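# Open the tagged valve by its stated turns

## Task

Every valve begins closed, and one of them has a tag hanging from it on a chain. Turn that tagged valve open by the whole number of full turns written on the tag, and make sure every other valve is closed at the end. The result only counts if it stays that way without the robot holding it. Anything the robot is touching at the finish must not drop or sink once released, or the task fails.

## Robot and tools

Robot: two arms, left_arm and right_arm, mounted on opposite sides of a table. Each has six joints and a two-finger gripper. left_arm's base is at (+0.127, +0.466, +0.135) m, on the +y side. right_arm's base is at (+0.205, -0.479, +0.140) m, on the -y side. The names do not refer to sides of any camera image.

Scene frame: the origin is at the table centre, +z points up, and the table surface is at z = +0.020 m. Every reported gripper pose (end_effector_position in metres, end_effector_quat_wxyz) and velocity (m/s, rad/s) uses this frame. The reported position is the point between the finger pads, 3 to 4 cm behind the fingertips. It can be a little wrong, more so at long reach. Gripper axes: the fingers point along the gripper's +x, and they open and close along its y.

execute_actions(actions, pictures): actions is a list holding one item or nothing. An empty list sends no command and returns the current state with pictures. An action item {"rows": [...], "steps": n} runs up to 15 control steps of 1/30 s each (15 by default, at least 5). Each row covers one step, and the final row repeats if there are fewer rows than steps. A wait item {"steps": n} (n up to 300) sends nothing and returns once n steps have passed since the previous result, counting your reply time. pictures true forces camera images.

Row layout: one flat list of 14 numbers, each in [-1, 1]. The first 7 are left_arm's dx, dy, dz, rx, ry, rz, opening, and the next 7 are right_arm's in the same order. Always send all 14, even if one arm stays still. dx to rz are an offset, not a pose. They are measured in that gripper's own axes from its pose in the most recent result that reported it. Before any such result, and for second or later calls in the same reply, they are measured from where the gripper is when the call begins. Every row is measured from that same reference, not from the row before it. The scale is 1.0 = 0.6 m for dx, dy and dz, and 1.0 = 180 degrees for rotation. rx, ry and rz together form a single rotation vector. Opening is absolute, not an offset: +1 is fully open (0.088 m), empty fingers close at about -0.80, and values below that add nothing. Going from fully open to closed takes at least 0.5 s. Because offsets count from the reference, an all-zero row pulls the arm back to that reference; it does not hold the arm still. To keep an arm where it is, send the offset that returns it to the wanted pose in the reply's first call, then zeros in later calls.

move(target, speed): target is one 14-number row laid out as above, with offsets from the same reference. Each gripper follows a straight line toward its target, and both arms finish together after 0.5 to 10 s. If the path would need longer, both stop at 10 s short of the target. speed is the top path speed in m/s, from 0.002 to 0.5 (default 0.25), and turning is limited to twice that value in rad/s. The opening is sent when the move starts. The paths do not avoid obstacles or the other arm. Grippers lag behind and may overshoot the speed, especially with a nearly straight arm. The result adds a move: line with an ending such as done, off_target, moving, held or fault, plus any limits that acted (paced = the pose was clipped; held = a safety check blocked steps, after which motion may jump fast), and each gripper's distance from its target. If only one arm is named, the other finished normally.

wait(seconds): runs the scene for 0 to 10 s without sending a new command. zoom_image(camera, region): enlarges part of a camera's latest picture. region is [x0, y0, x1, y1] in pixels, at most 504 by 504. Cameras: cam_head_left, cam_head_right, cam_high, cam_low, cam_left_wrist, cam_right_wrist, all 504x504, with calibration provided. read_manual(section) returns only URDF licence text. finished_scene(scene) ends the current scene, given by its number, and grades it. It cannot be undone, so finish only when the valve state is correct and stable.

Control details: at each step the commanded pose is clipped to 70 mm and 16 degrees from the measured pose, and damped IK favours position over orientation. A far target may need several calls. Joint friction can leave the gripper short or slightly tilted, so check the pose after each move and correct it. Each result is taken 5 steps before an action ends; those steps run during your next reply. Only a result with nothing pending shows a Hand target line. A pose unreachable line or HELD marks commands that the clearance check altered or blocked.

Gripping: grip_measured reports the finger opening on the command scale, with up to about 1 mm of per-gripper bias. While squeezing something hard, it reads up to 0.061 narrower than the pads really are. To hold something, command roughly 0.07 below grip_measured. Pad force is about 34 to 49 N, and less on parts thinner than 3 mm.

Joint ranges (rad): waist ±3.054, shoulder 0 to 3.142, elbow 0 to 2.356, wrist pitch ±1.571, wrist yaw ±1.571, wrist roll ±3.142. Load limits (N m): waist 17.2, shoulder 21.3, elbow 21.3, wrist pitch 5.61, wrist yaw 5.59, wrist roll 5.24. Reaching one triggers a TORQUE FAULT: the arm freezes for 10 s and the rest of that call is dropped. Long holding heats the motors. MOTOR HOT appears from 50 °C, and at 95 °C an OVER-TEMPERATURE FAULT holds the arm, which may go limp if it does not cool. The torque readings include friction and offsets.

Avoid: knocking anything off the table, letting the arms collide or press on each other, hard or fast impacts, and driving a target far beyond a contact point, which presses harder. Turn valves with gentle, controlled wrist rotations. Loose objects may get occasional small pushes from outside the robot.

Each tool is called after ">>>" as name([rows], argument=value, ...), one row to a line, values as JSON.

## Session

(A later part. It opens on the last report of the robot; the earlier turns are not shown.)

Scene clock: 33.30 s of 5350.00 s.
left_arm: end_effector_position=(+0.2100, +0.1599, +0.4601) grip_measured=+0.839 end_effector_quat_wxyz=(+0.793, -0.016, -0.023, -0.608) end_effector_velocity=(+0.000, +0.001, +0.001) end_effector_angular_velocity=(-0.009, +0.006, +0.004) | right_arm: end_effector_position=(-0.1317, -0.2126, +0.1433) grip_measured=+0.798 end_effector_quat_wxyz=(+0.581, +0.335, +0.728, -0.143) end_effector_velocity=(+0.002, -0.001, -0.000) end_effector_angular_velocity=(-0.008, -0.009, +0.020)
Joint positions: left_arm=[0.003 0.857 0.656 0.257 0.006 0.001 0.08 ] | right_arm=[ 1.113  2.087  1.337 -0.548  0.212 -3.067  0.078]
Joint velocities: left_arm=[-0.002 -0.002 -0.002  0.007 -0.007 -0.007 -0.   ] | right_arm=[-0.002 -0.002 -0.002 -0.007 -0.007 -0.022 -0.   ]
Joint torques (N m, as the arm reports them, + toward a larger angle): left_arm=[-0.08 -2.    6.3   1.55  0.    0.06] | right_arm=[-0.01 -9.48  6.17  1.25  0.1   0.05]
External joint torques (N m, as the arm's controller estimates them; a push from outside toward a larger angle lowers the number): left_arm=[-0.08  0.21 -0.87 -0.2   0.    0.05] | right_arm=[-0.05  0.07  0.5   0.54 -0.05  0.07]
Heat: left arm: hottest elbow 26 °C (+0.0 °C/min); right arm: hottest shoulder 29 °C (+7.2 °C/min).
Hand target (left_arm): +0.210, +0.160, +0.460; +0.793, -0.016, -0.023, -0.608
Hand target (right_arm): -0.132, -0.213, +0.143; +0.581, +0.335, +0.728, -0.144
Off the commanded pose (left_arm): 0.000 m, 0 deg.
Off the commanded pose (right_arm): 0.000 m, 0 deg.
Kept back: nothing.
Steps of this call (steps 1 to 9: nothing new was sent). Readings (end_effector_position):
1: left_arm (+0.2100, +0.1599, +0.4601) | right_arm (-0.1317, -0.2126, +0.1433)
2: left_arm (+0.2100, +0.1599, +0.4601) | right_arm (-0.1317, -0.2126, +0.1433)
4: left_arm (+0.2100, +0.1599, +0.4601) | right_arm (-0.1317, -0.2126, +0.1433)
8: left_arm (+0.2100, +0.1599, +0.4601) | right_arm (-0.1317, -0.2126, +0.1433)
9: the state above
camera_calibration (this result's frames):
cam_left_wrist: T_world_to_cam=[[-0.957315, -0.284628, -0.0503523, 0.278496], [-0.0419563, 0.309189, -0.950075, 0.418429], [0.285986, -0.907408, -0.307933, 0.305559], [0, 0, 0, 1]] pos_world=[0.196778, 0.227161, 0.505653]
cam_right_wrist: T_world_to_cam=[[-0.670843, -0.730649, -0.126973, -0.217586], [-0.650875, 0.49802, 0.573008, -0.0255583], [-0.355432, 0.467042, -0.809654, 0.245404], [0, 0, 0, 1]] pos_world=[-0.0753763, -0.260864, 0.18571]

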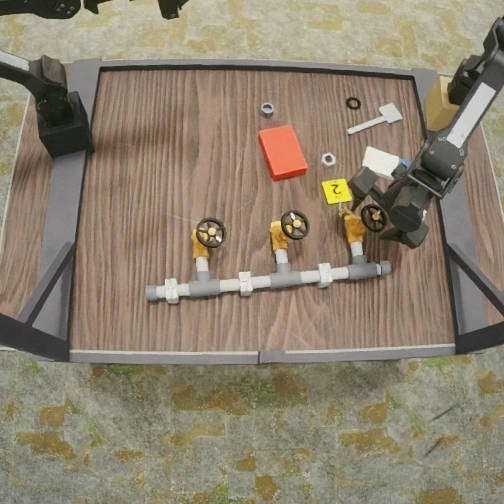

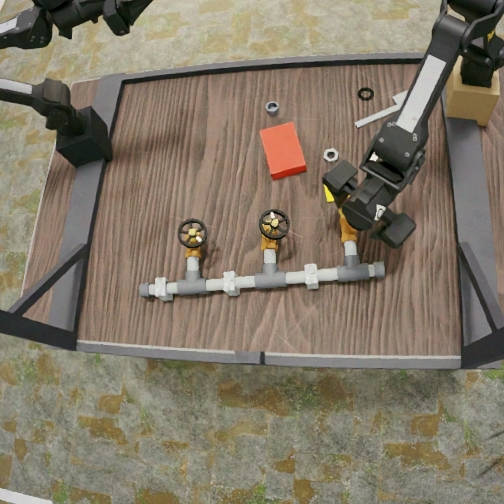

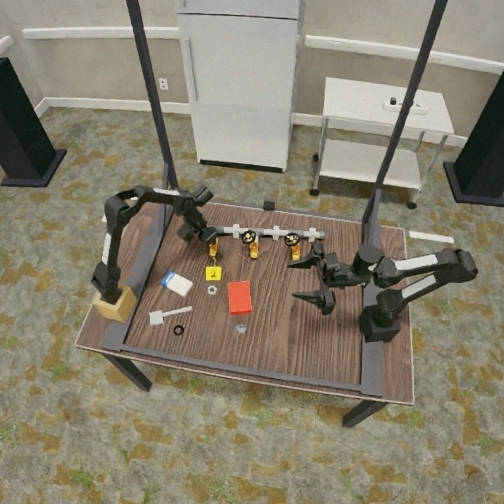

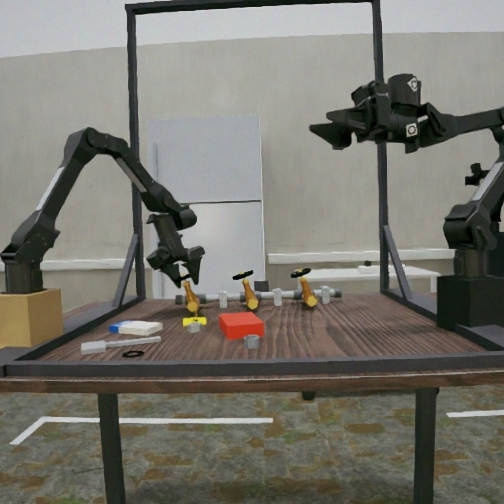

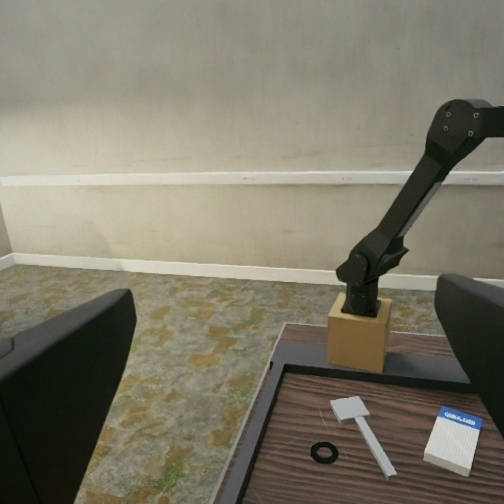

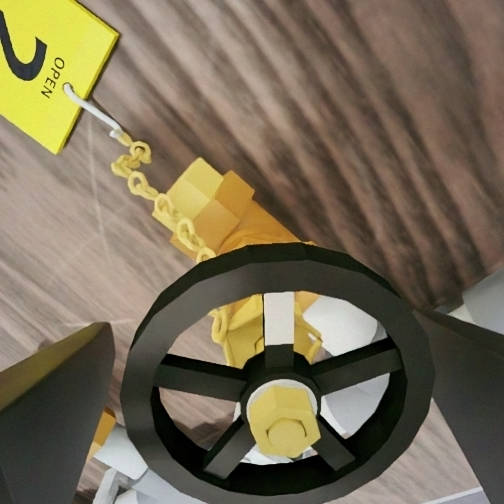

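>>> move(target=[0,0,0,0,0,0,0.84,0,0,0,0.25,0,0,0.8], speed=0.5)

>>> move(target=[0,0,0,0,0,0,0.84,0,0,0,0,0,0,0.25], speed=0.5)

>>> move(target=[0,0,0,0,0,0,0.84,0,0,0,-0.185,0,0,0.25], speed=0.5)

>>> move(target=[0,0,0,0,0,0,0.84,0,0,0,0,0,0,0.8], speed=0.5)

Scene clock: 36.97 s of 5350.00 s.
left_arm: end_effector_position=(+0.2100, +0.1599, +0.4601) grip_measured=+0.839 end_effector_quat_wxyz=(+0.793, -0.016, -0.023, -0.608) end_effector_velocity=(-0.002, -0.000, -0.002) end_effector_angular_velocity=(+0.009, -0.006, -0.009) | right_arm: end_effector_position=(-0.1319, -0.2125, +0.1433) grip_measured=+0.798 end_effector_quat_wxyz=(+0.410, +0.531, +0.619, -0.409) end_effector_velocity=(+0.003, +0.001, +0.002) end_effector_angular_velocity=(-0.008, +0.004, -0.012)
Joint positions: left_arm=[0.003 0.857 0.656 0.257 0.006 0.001 0.08 ] | right_arm=[ 1.113  2.087  1.337 -0.547  0.212 -2.287  0.078]
Joint velocities: left_arm=[-0.002 -0.002 -0.002 -0.007  0.007  0.007 -0.   ] | right_arm=[-0.007 -0.007 -0.002 -0.007 -0.007  0.007 -0.   ]
Joint torques (N m, as the arm reports them, + toward a larger angle): left_arm=[ 0.05 -2.21  6.39  1.58 -0.02  0.02] | right_arm=[-0.02 -9.53  6.24  1.12  0.12  0.06]
External joint torques (N m, as the arm's controller estimates them; a push from outside toward a larger angle lowers the number): left_arm=[ 0.06 -0.03 -0.74 -0.17 -0.02  0.01] | right_arm=[0.1  0.07 0.56 0.4  0.   0.06]
Heat: left arm: hottest elbow 26 °C (+0.0 °C/min); right arm: hottest shoulder 30 °C (+8.1 °C/min).
Hand target (left_arm): +0.210, +0.160, +0.460; +0.793, -0.016, -0.023, -0.608
Hand target (right_arm): -0.132, -0.213, +0.143; +0.409, +0.532, +0.618, -0.410
Off the commanded pose (left_arm): 0.000 m, 0 deg.
Off the commanded pose (right_arm): 0.000 m, 0 deg.
Kept back: nothing.
move: done
camera_calibration (this result's frames):
cam_left_wrist: T_world_to_cam=[[-0.957315, -0.284628, -0.0503523, 0.278496], [-0.0419563, 0.309189, -0.950075, 0.418429], [0.285986, -0.907408, -0.307933, 0.305559], [0, 0, 0, 1]] pos_world=[0.196778, 0.227161, 0.505653]
cam_right_wrist: T_world_to_cam=[[-0.987929, -0.0886418, 0.127036, -0.159428], [0.00649797, 0.795653, 0.605717, 0.119452], [-0.154768, 0.599231, -0.785473, 0.29641], [0, 0, 0, 1]] pos_world=[-0.112405, -0.286792, 0.180721]

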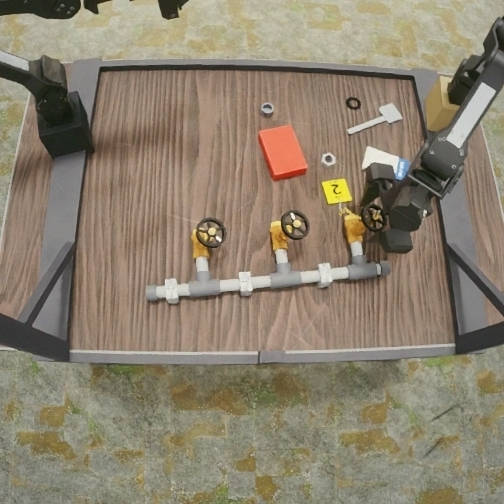

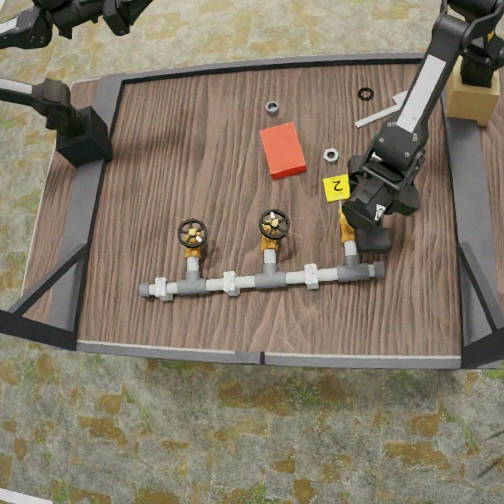

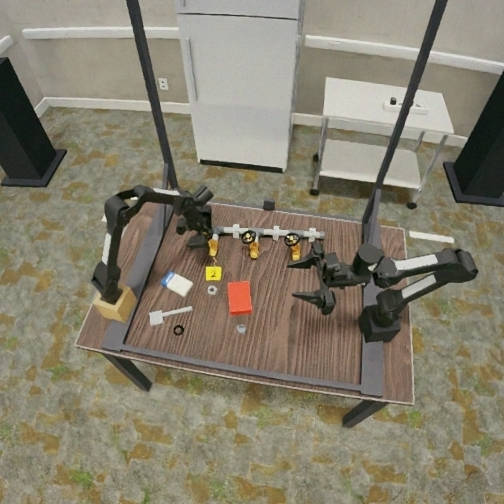

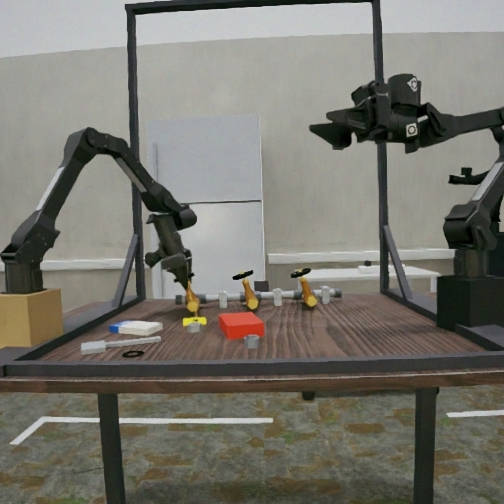

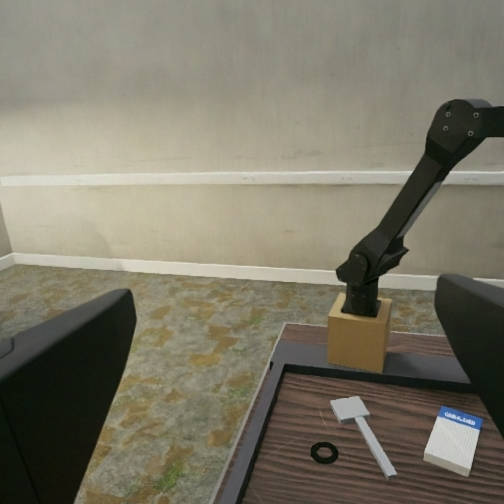

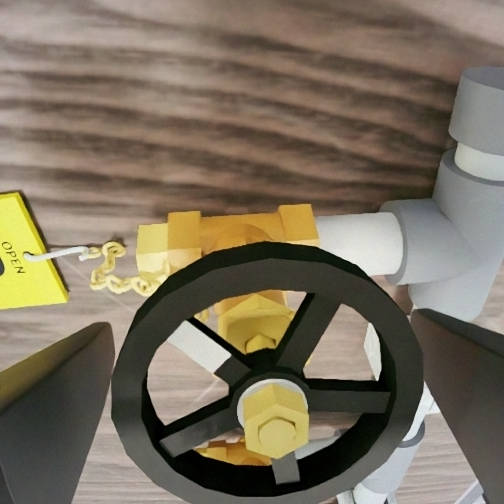

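Scene clock: 37.47 s of 5350.00 s.
left_arm: end_effector_position=(+0.2100, +0.1599, +0.4601) grip_measured=+0.839 end_effector_quat_wxyz=(+0.793, -0.016, -0.023, -0.608) end_effector_velocity=(+0.000, +0.000, -0.005) end_effector_angular_velocity=(+0.015, +0.027, +0.004) | right_arm: end_effector_position=(-0.1308, -0.2122, +0.1432) grip_measured=+0.322 end_effector_quat_wxyz=(+0.411, +0.532, +0.618, -0.408) end_effector_velocity=(+0.002, -0.001, -0.000) end_effector_angular_velocity=(-0.011, +0.000, -0.007)
Joint positions: left_arm=[0.003 0.857 0.656 0.257 0.006 0.001 0.08 ] | right_arm=[ 1.112  2.087  1.337 -0.551  0.214 -2.286  0.055]
Joint velocities: left_arm=[-0.002 -0.002 -0.002 -0.022 -0.007 -0.022  0.   ] | right_arm=[-0.002 -0.002 -0.002 -0.007 -0.007  0.007 -0.   ]
Joint torques (N m, as the arm reports them, + toward a larger angle): left_arm=[ 0.03 -1.91  6.29  1.55 -0.03  0.03] | right_arm=[ 0.08 -9.57  6.18  1.45  0.03 -0.01]
External joint torques (N m, as the arm's controller estimates them; a push from outside toward a larger angle lowers the number): left_arm=[ 0.02  0.28 -0.83 -0.18 -0.02  0.02] | right_arm=[ 0.08 -0.01  0.49  0.72 -0.08 -0.01]
Heat: left arm: hottest elbow 26 °C (+0.0 °C/min); right arm: hottest shoulder 30 °C (+8.0 °C/min).
Hand target (left_arm): +0.210, +0.160, +0.460; +0.793, -0.016, -0.023, -0.608
Hand target (right_arm): -0.132, -0.212, +0.143; +0.410, +0.531, +0.619, -0.409
Off the commanded pose (left_arm): 0.000 m, 0 deg.
Off the commanded pose (right_arm): 0.001 m, 0 deg.
Kept back: nothing.
move: done
camera_calibration (this result's frames):
cam_left_wrist: T_world_to_cam=[[-0.957315, -0.284628, -0.0503523, 0.278496], [-0.0419563, 0.309189, -0.950075, 0.418429], [0.285986, -0.907408, -0.307933, 0.305559], [0, 0, 0, 1]] pos_world=[0.196778, 0.227161, 0.505653]
cam_right_wrist: T_world_to_cam=[[-0.98861, -0.0865307, 0.123138, -0.157388], [0.00578761, 0.795725, 0.60563, 0.119255], [-0.15039, 0.599445, -0.786161, 0.297043], [0, 0, 0, 1]] pos_world=[-0.111613, -0.286574, 0.18068]

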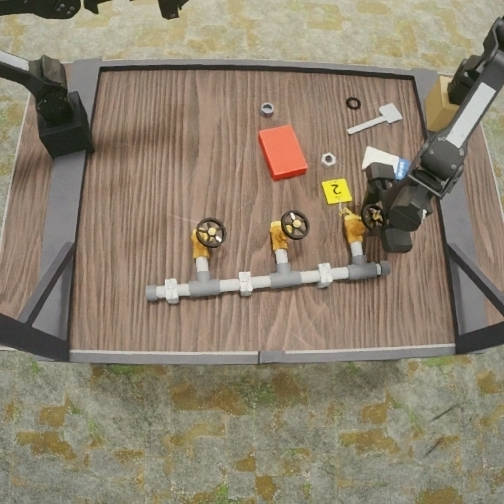

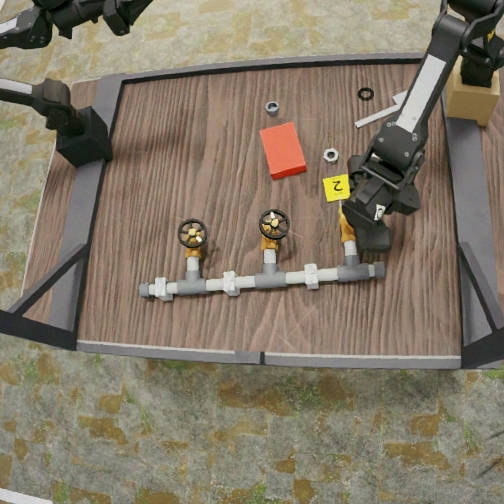

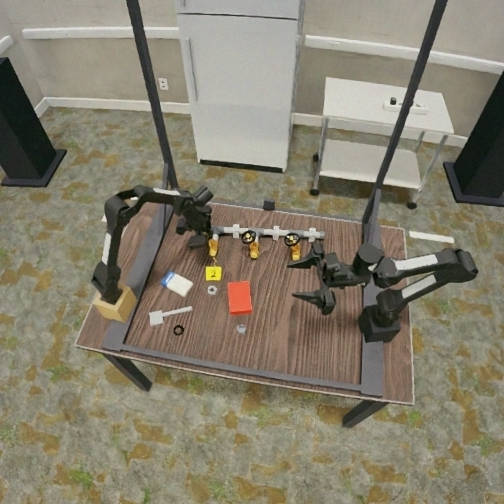

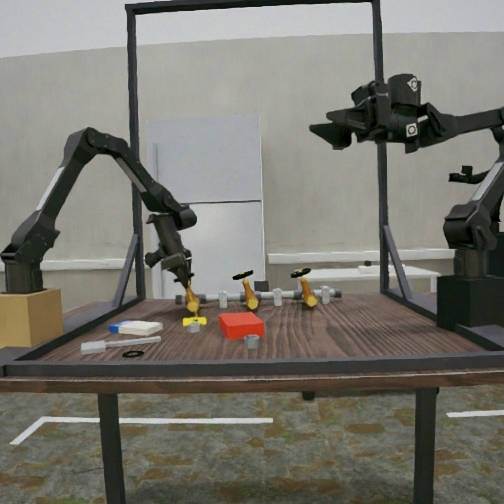

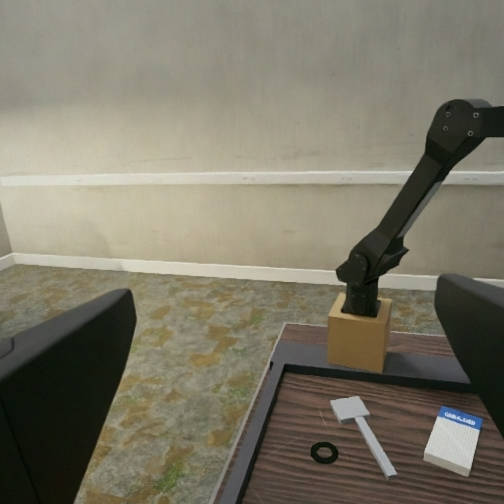

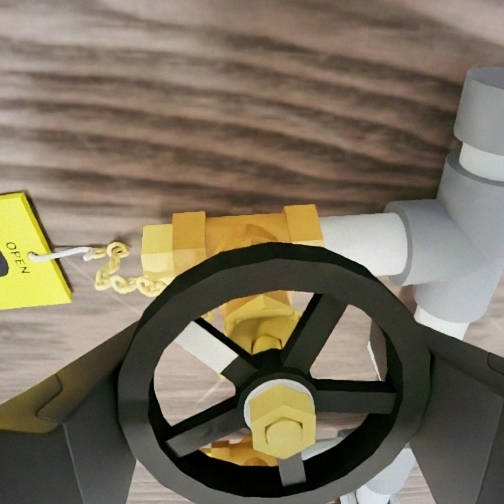

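Scene clock: 38.70 s of 5350.00 s.
left_arm: end_effector_position=(+0.2100, +0.1599, +0.4601) grip_measured=+0.839 end_effector_quat_wxyz=(+0.793, -0.016, -0.023, -0.608) end_effector_velocity=(+0.000, -0.000, -0.000) end_effector_angular_velocity=(-0.004, +0.007, +0.004) | right_arm: end_effector_position=(-0.1315, -0.2128, +0.1431) grip_measured=+0.322 end_effector_quat_wxyz=(+0.542, +0.395, +0.708, -0.223) end_effector_velocity=(+0.007, -0.002, -0.002) end_effector_angular_velocity=(-0.009, -0.029, +0.002)
Joint positions: left_arm=[0.003 0.857 0.656 0.257 0.006 0.001 0.08 ] | right_arm=[ 1.112  2.087  1.337 -0.549  0.208 -2.848  0.055]
Joint velocities: left_arm=[-0.002  0.002 -0.002  0.007 -0.007 -0.007 -0.   ] | right_arm=[-0.002 -0.002 -0.007 -0.022  0.007 -0.007 -0.   ]
Joint torques (N m, as the arm reports them, + toward a larger angle): left_arm=[-0.03 -2.28  6.11  1.52  0.02  0.  ] | right_arm=[-0.01 -9.53  6.17  1.06  0.36 -0.5 ]
External joint torques (N m, as the arm's controller estimates them; a push from outside toward a larger angle lowers the number): left_arm=[ 0.   -0.14 -1.01 -0.21  0.02 -0.01] | right_arm=[ 0.   -0.05  0.59  0.38  0.22 -0.49]
Heat: left arm: hottest wrist pitch 27 °C (+1.6 °C/min); right arm: hottest shoulder 30 °C (+7.8 °C/min).
Hand target (left_arm): +0.210, +0.160, +0.460; +0.793, -0.016, -0.023, -0.608
Hand target (right_arm): -0.131, -0.212, +0.143; +0.546, +0.392, +0.709, -0.214
Off the commanded pose (left_arm): 0.000 m, 0 deg.
Off the commanded pose (right_arm): 0.001 m, 1 deg.
Kept back: nothing.
move: done
camera_calibration (this result's frames):
cam_left_wrist: T_world_to_cam=[[-0.957315, -0.284628, -0.0503523, 0.278496], [-0.0419563, 0.309189, -0.950075, 0.418429], [0.285986, -0.907408, -0.307933, 0.305559], [0, 0, 0, 1]] pos_world=[0.196778, 0.227161, 0.505653]
cam_right_wrist: T_world_to_cam=[[-0.812935, -0.579541, -0.0571812, -0.214163], [-0.492227, 0.631329, 0.59928, 0.0202201], [-0.311207, 0.515322, -0.798495, 0.259898], [0, 0, 0, 1]] pos_world=[-0.0832653, -0.270813, 0.183164]

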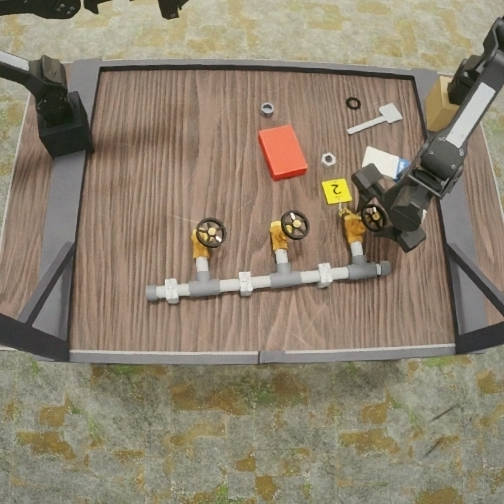

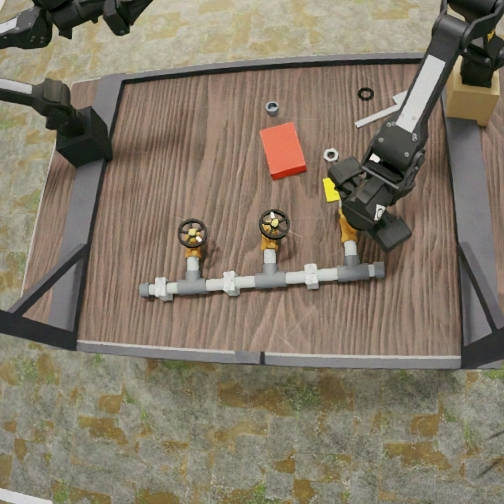

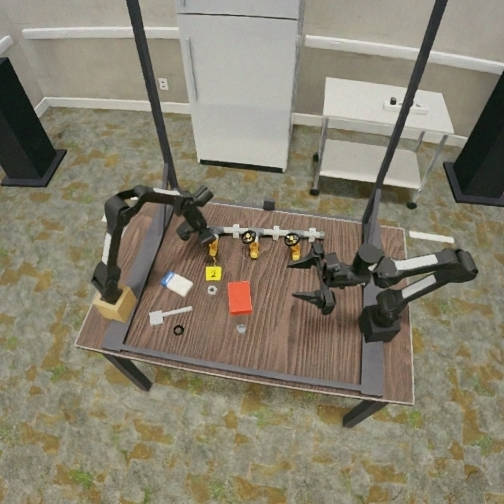

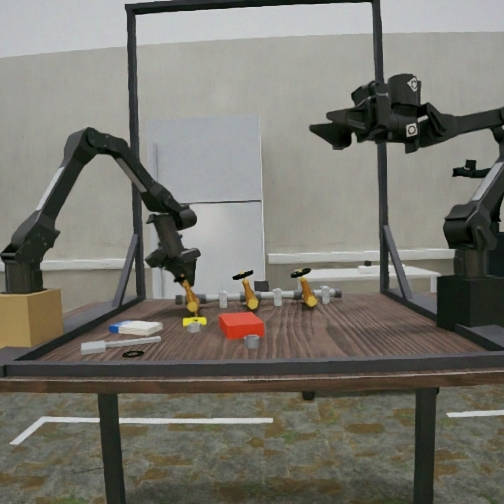

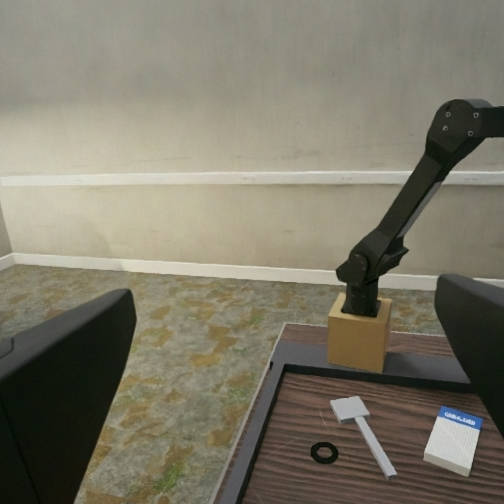

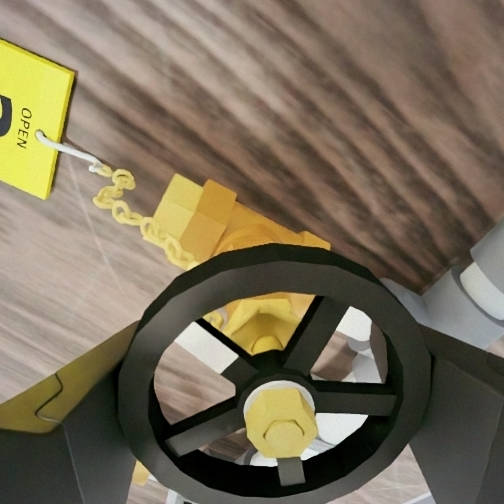

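Scene clock: 39.40 s of 5350.00 s.
left_arm: end_effector_position=(+0.2100, +0.1599, +0.4601) grip_measured=+0.839 end_effector_quat_wxyz=(+0.793, -0.016, -0.023, -0.608) end_effector_velocity=(+0.000, +0.001, +0.001) end_effector_angular_velocity=(-0.005, -0.009, +0.005) | right_arm: end_effector_position=(-0.1313, -0.2127, +0.1431) grip_measured=+0.796 end_effector_quat_wxyz=(+0.542, +0.395, +0.708, -0.222) end_effector_velocity=(+0.002, -0.001, -0.000) end_effector_angular_velocity=(-0.006, -0.014, +0.034)
Joint positions: left_arm=[0.003 0.857 0.656 0.257 0.006 0.001 0.08 ] | right_arm=[ 1.111  2.087  1.337 -0.55   0.209 -2.851  0.078]
Joint velocities: left_arm=[-0.002 -0.002 -0.002  0.007 -0.007  0.007  0.   ] | right_arm=[-0.002 -0.002 -0.002 -0.007 -0.007 -0.037  0.001]
Joint torques (N m, as the arm reports them, + toward a larger angle): left_arm=[-0.01 -2.24  6.36  1.53  0.02  0.02] | right_arm=[ 0.03 -9.52  6.21  1.2   0.13  0.06]
External joint torques (N m, as the arm's controller estimates them; a push from outside toward a larger angle lowers the number): left_arm=[ 0.   -0.02 -0.8  -0.22  0.02  0.01] | right_arm=[0.02 0.01 0.54 0.49 0.   0.07]
Heat: left arm: hottest wrist pitch 27 °C (+1.5 °C/min); right arm: hottest shoulder 30 °C (+7.6 °C/min).
Hand target (left_arm): +0.210, +0.160, +0.460; +0.793, -0.016, -0.023, -0.608
Hand target (right_arm): -0.131, -0.213, +0.143; +0.542, +0.395, +0.708, -0.223
Off the commanded pose (left_arm): 0.000 m, 0 deg.
Off the commanded pose (right_arm): 0.000 m, 0 deg.
Kept back: nothing.
move: done
camera_calibration (this result's frames):
cam_left_wrist: T_world_to_cam=[[-0.957315, -0.284628, -0.0503523, 0.278496], [-0.0419563, 0.309189, -0.950075, 0.418429], [0.285986, -0.907408, -0.307933, 0.305559], [0, 0, 0, 1]] pos_world=[0.196778, 0.227161, 0.505653]
cam_right_wrist: T_world_to_cam=[[-0.811459, -0.581461, -0.0586247, -0.213933], [-0.494631, 0.629911, 0.598793, 0.0196965], [-0.311246, 0.514894, -0.798755, 0.259827], [0, 0, 0, 1]] pos_world=[-0.0829854, -0.270584, 0.183203]

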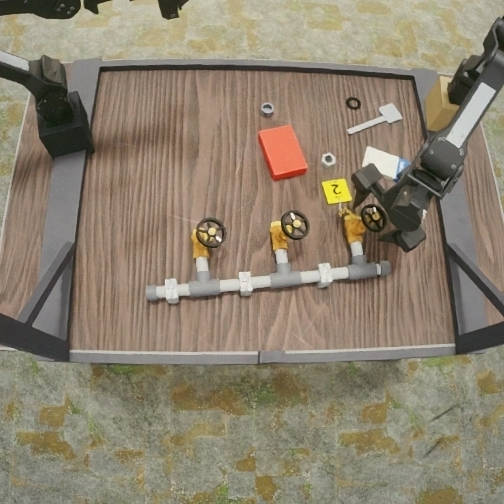

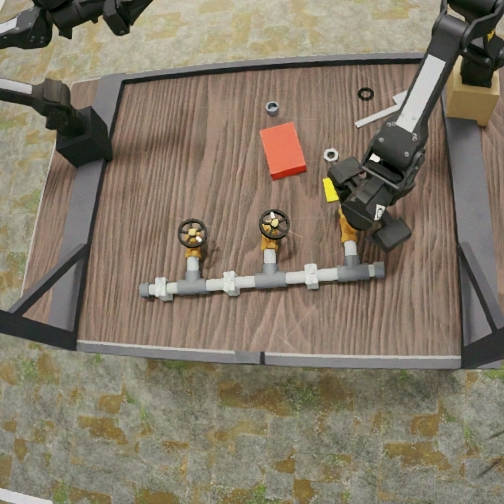

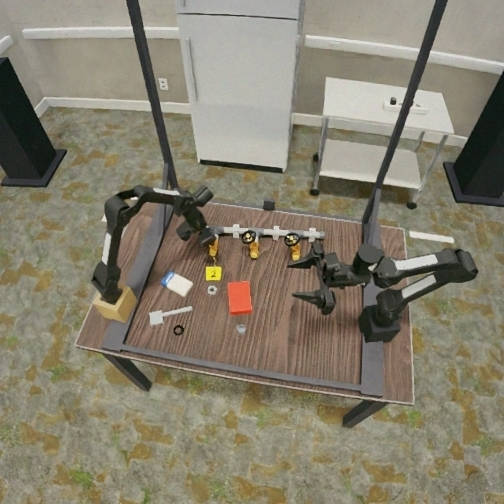

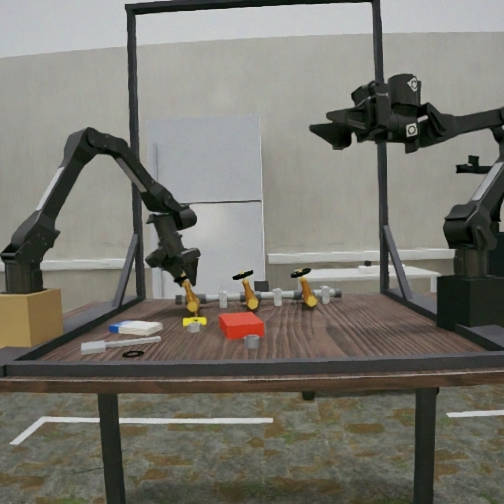

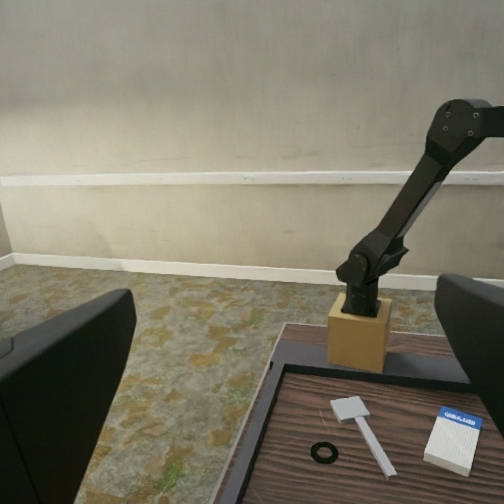

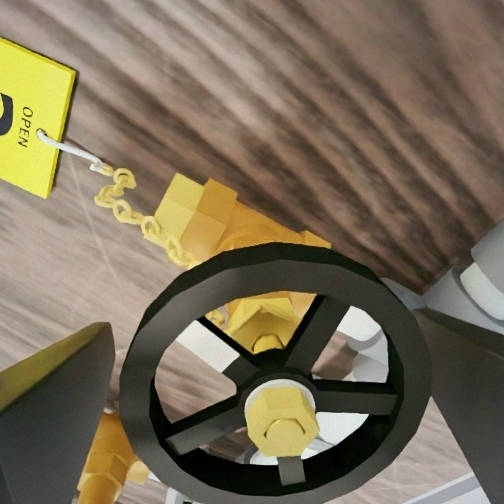

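>>> move(target=[0,0,0,0,0,0,0.84,-0.14,0,0,0,0,0,0.8], speed=0.2)

>>> zoom_image(camera="cam_head_left", region=[310,170,410,290])

Scene clock: 40.60 s of 5350.00 s.
left_arm: end_effector_position=(+0.2100, +0.1599, +0.4601) grip_measured=+0.839 end_effector_quat_wxyz=(+0.793, -0.016, -0.023, -0.608) end_effector_velocity=(+0.001, +0.002, +0.003) end_effector_angular_velocity=(-0.014, +0.005, +0.014) | right_arm: end_effector_position=(-0.1222, -0.2396, +0.2174) grip_measured=+0.798 end_effector_quat_wxyz=(+0.547, +0.393, +0.704, -0.223) end_effector_velocity=(+0.005, -0.005, -0.001) end_effector_angular_velocity=(-0.022, -0.026, +0.011)
Joint positions: left_arm=[0.003 0.857 0.656 0.257 0.006 0.001 0.08 ] | right_arm=[ 1.157  1.911  1.402 -0.813  0.218 -2.805  0.078]
Joint velocities: left_arm=[-0.007 -0.007 -0.002  0.007 -0.022 -0.007 -0.   ] | right_arm=[ 0.002 -0.002  0.002 -0.037 -0.007 -0.007 -0.   ]
Joint torques (N m, as the arm reports them, + toward a larger angle): left_arm=[ 0.03 -2.3   6.36  1.57  0.    0.03] | right_arm=[ 0.24 -9.65  7.6   1.    0.26  0.09]
External joint torques (N m, as the arm's controller estimates them; a push from outside toward a larger angle lowers the number): left_arm=[ 0.02 -0.06 -0.82 -0.19  0.    0.02] | right_arm=[ 0.24 -0.98  1.56  0.36  0.12  0.1 ]
Heat: left arm: hottest elbow 27 °C (+1.5 °C/min); right arm: hottest shoulder 30 °C (+7.4 °C/min).
Hand target (left_arm): +0.210, +0.160, +0.460; +0.793, -0.016, -0.023, -0.608
Hand target (right_arm): -0.124, -0.240, +0.223; +0.542, +0.394, +0.708, -0.222
Off the commanded pose (left_arm): 0.000 m, 0 deg.
Off the commanded pose (right_arm): 0.005 m, 1 deg.
Kept back: nothing.
move: done
camera_calibration (this result's frames):
cam_left_wrist: T_world_to_cam=[[-0.957315, -0.284628, -0.0503523, 0.278496], [-0.0419563, 0.309189, -0.950075, 0.418429], [0.285986, -0.907408, -0.307933, 0.305559], [0, 0, 0, 1]] pos_world=[0.196778, 0.227161, 0.505653]
cam_right_wrist: T_world_to_cam=[[-0.810814, -0.582148, -0.0607006, -0.217496], [-0.500092, 0.635151, 0.588635, -0.000499672], [-0.304119, 0.507629, -0.806117, 0.33663], [0, 0, 0, 1]] pos_world=[-0.0742234, -0.297181, 0.258455]

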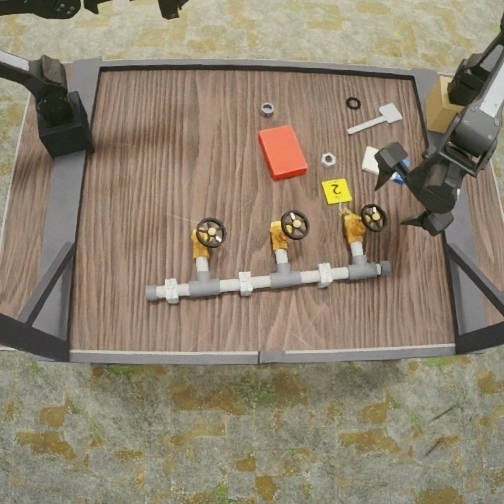

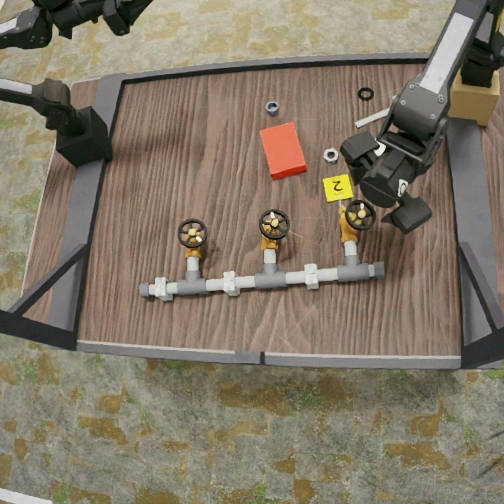

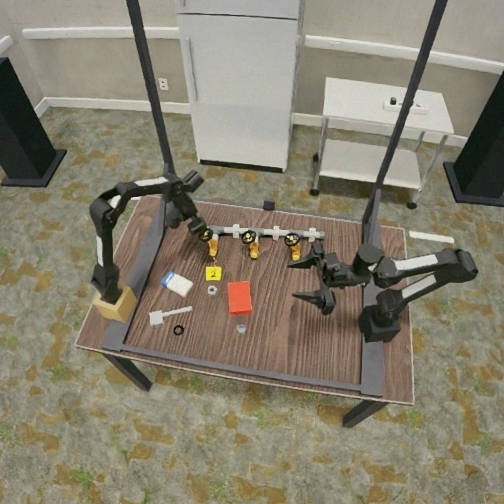

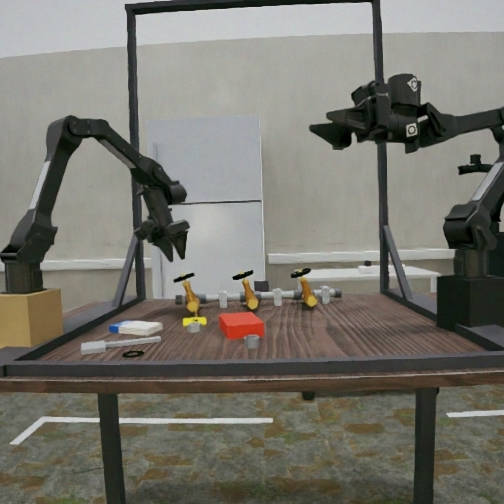

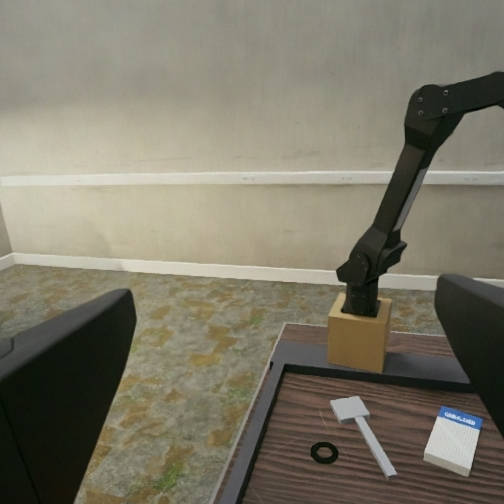

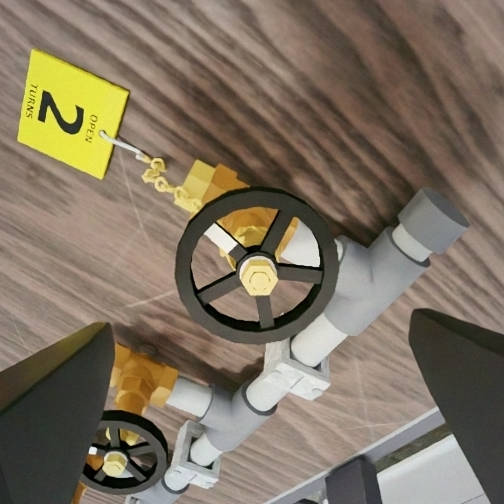

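Region (310, 170, 410, 290) of cam_head_left's 504x504 image, scaled by 4.200, with more detail than that image has.

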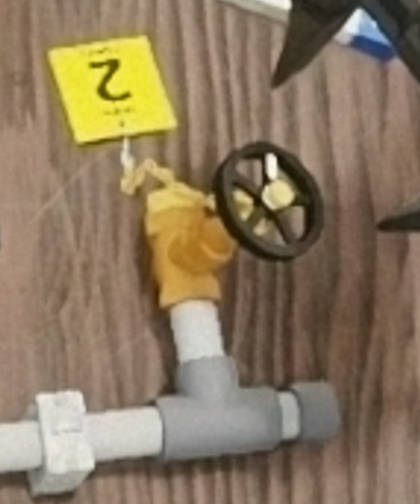

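Marker matches the original position.

>>> finished_scene(scene=2)

The scene is finished: the task was done.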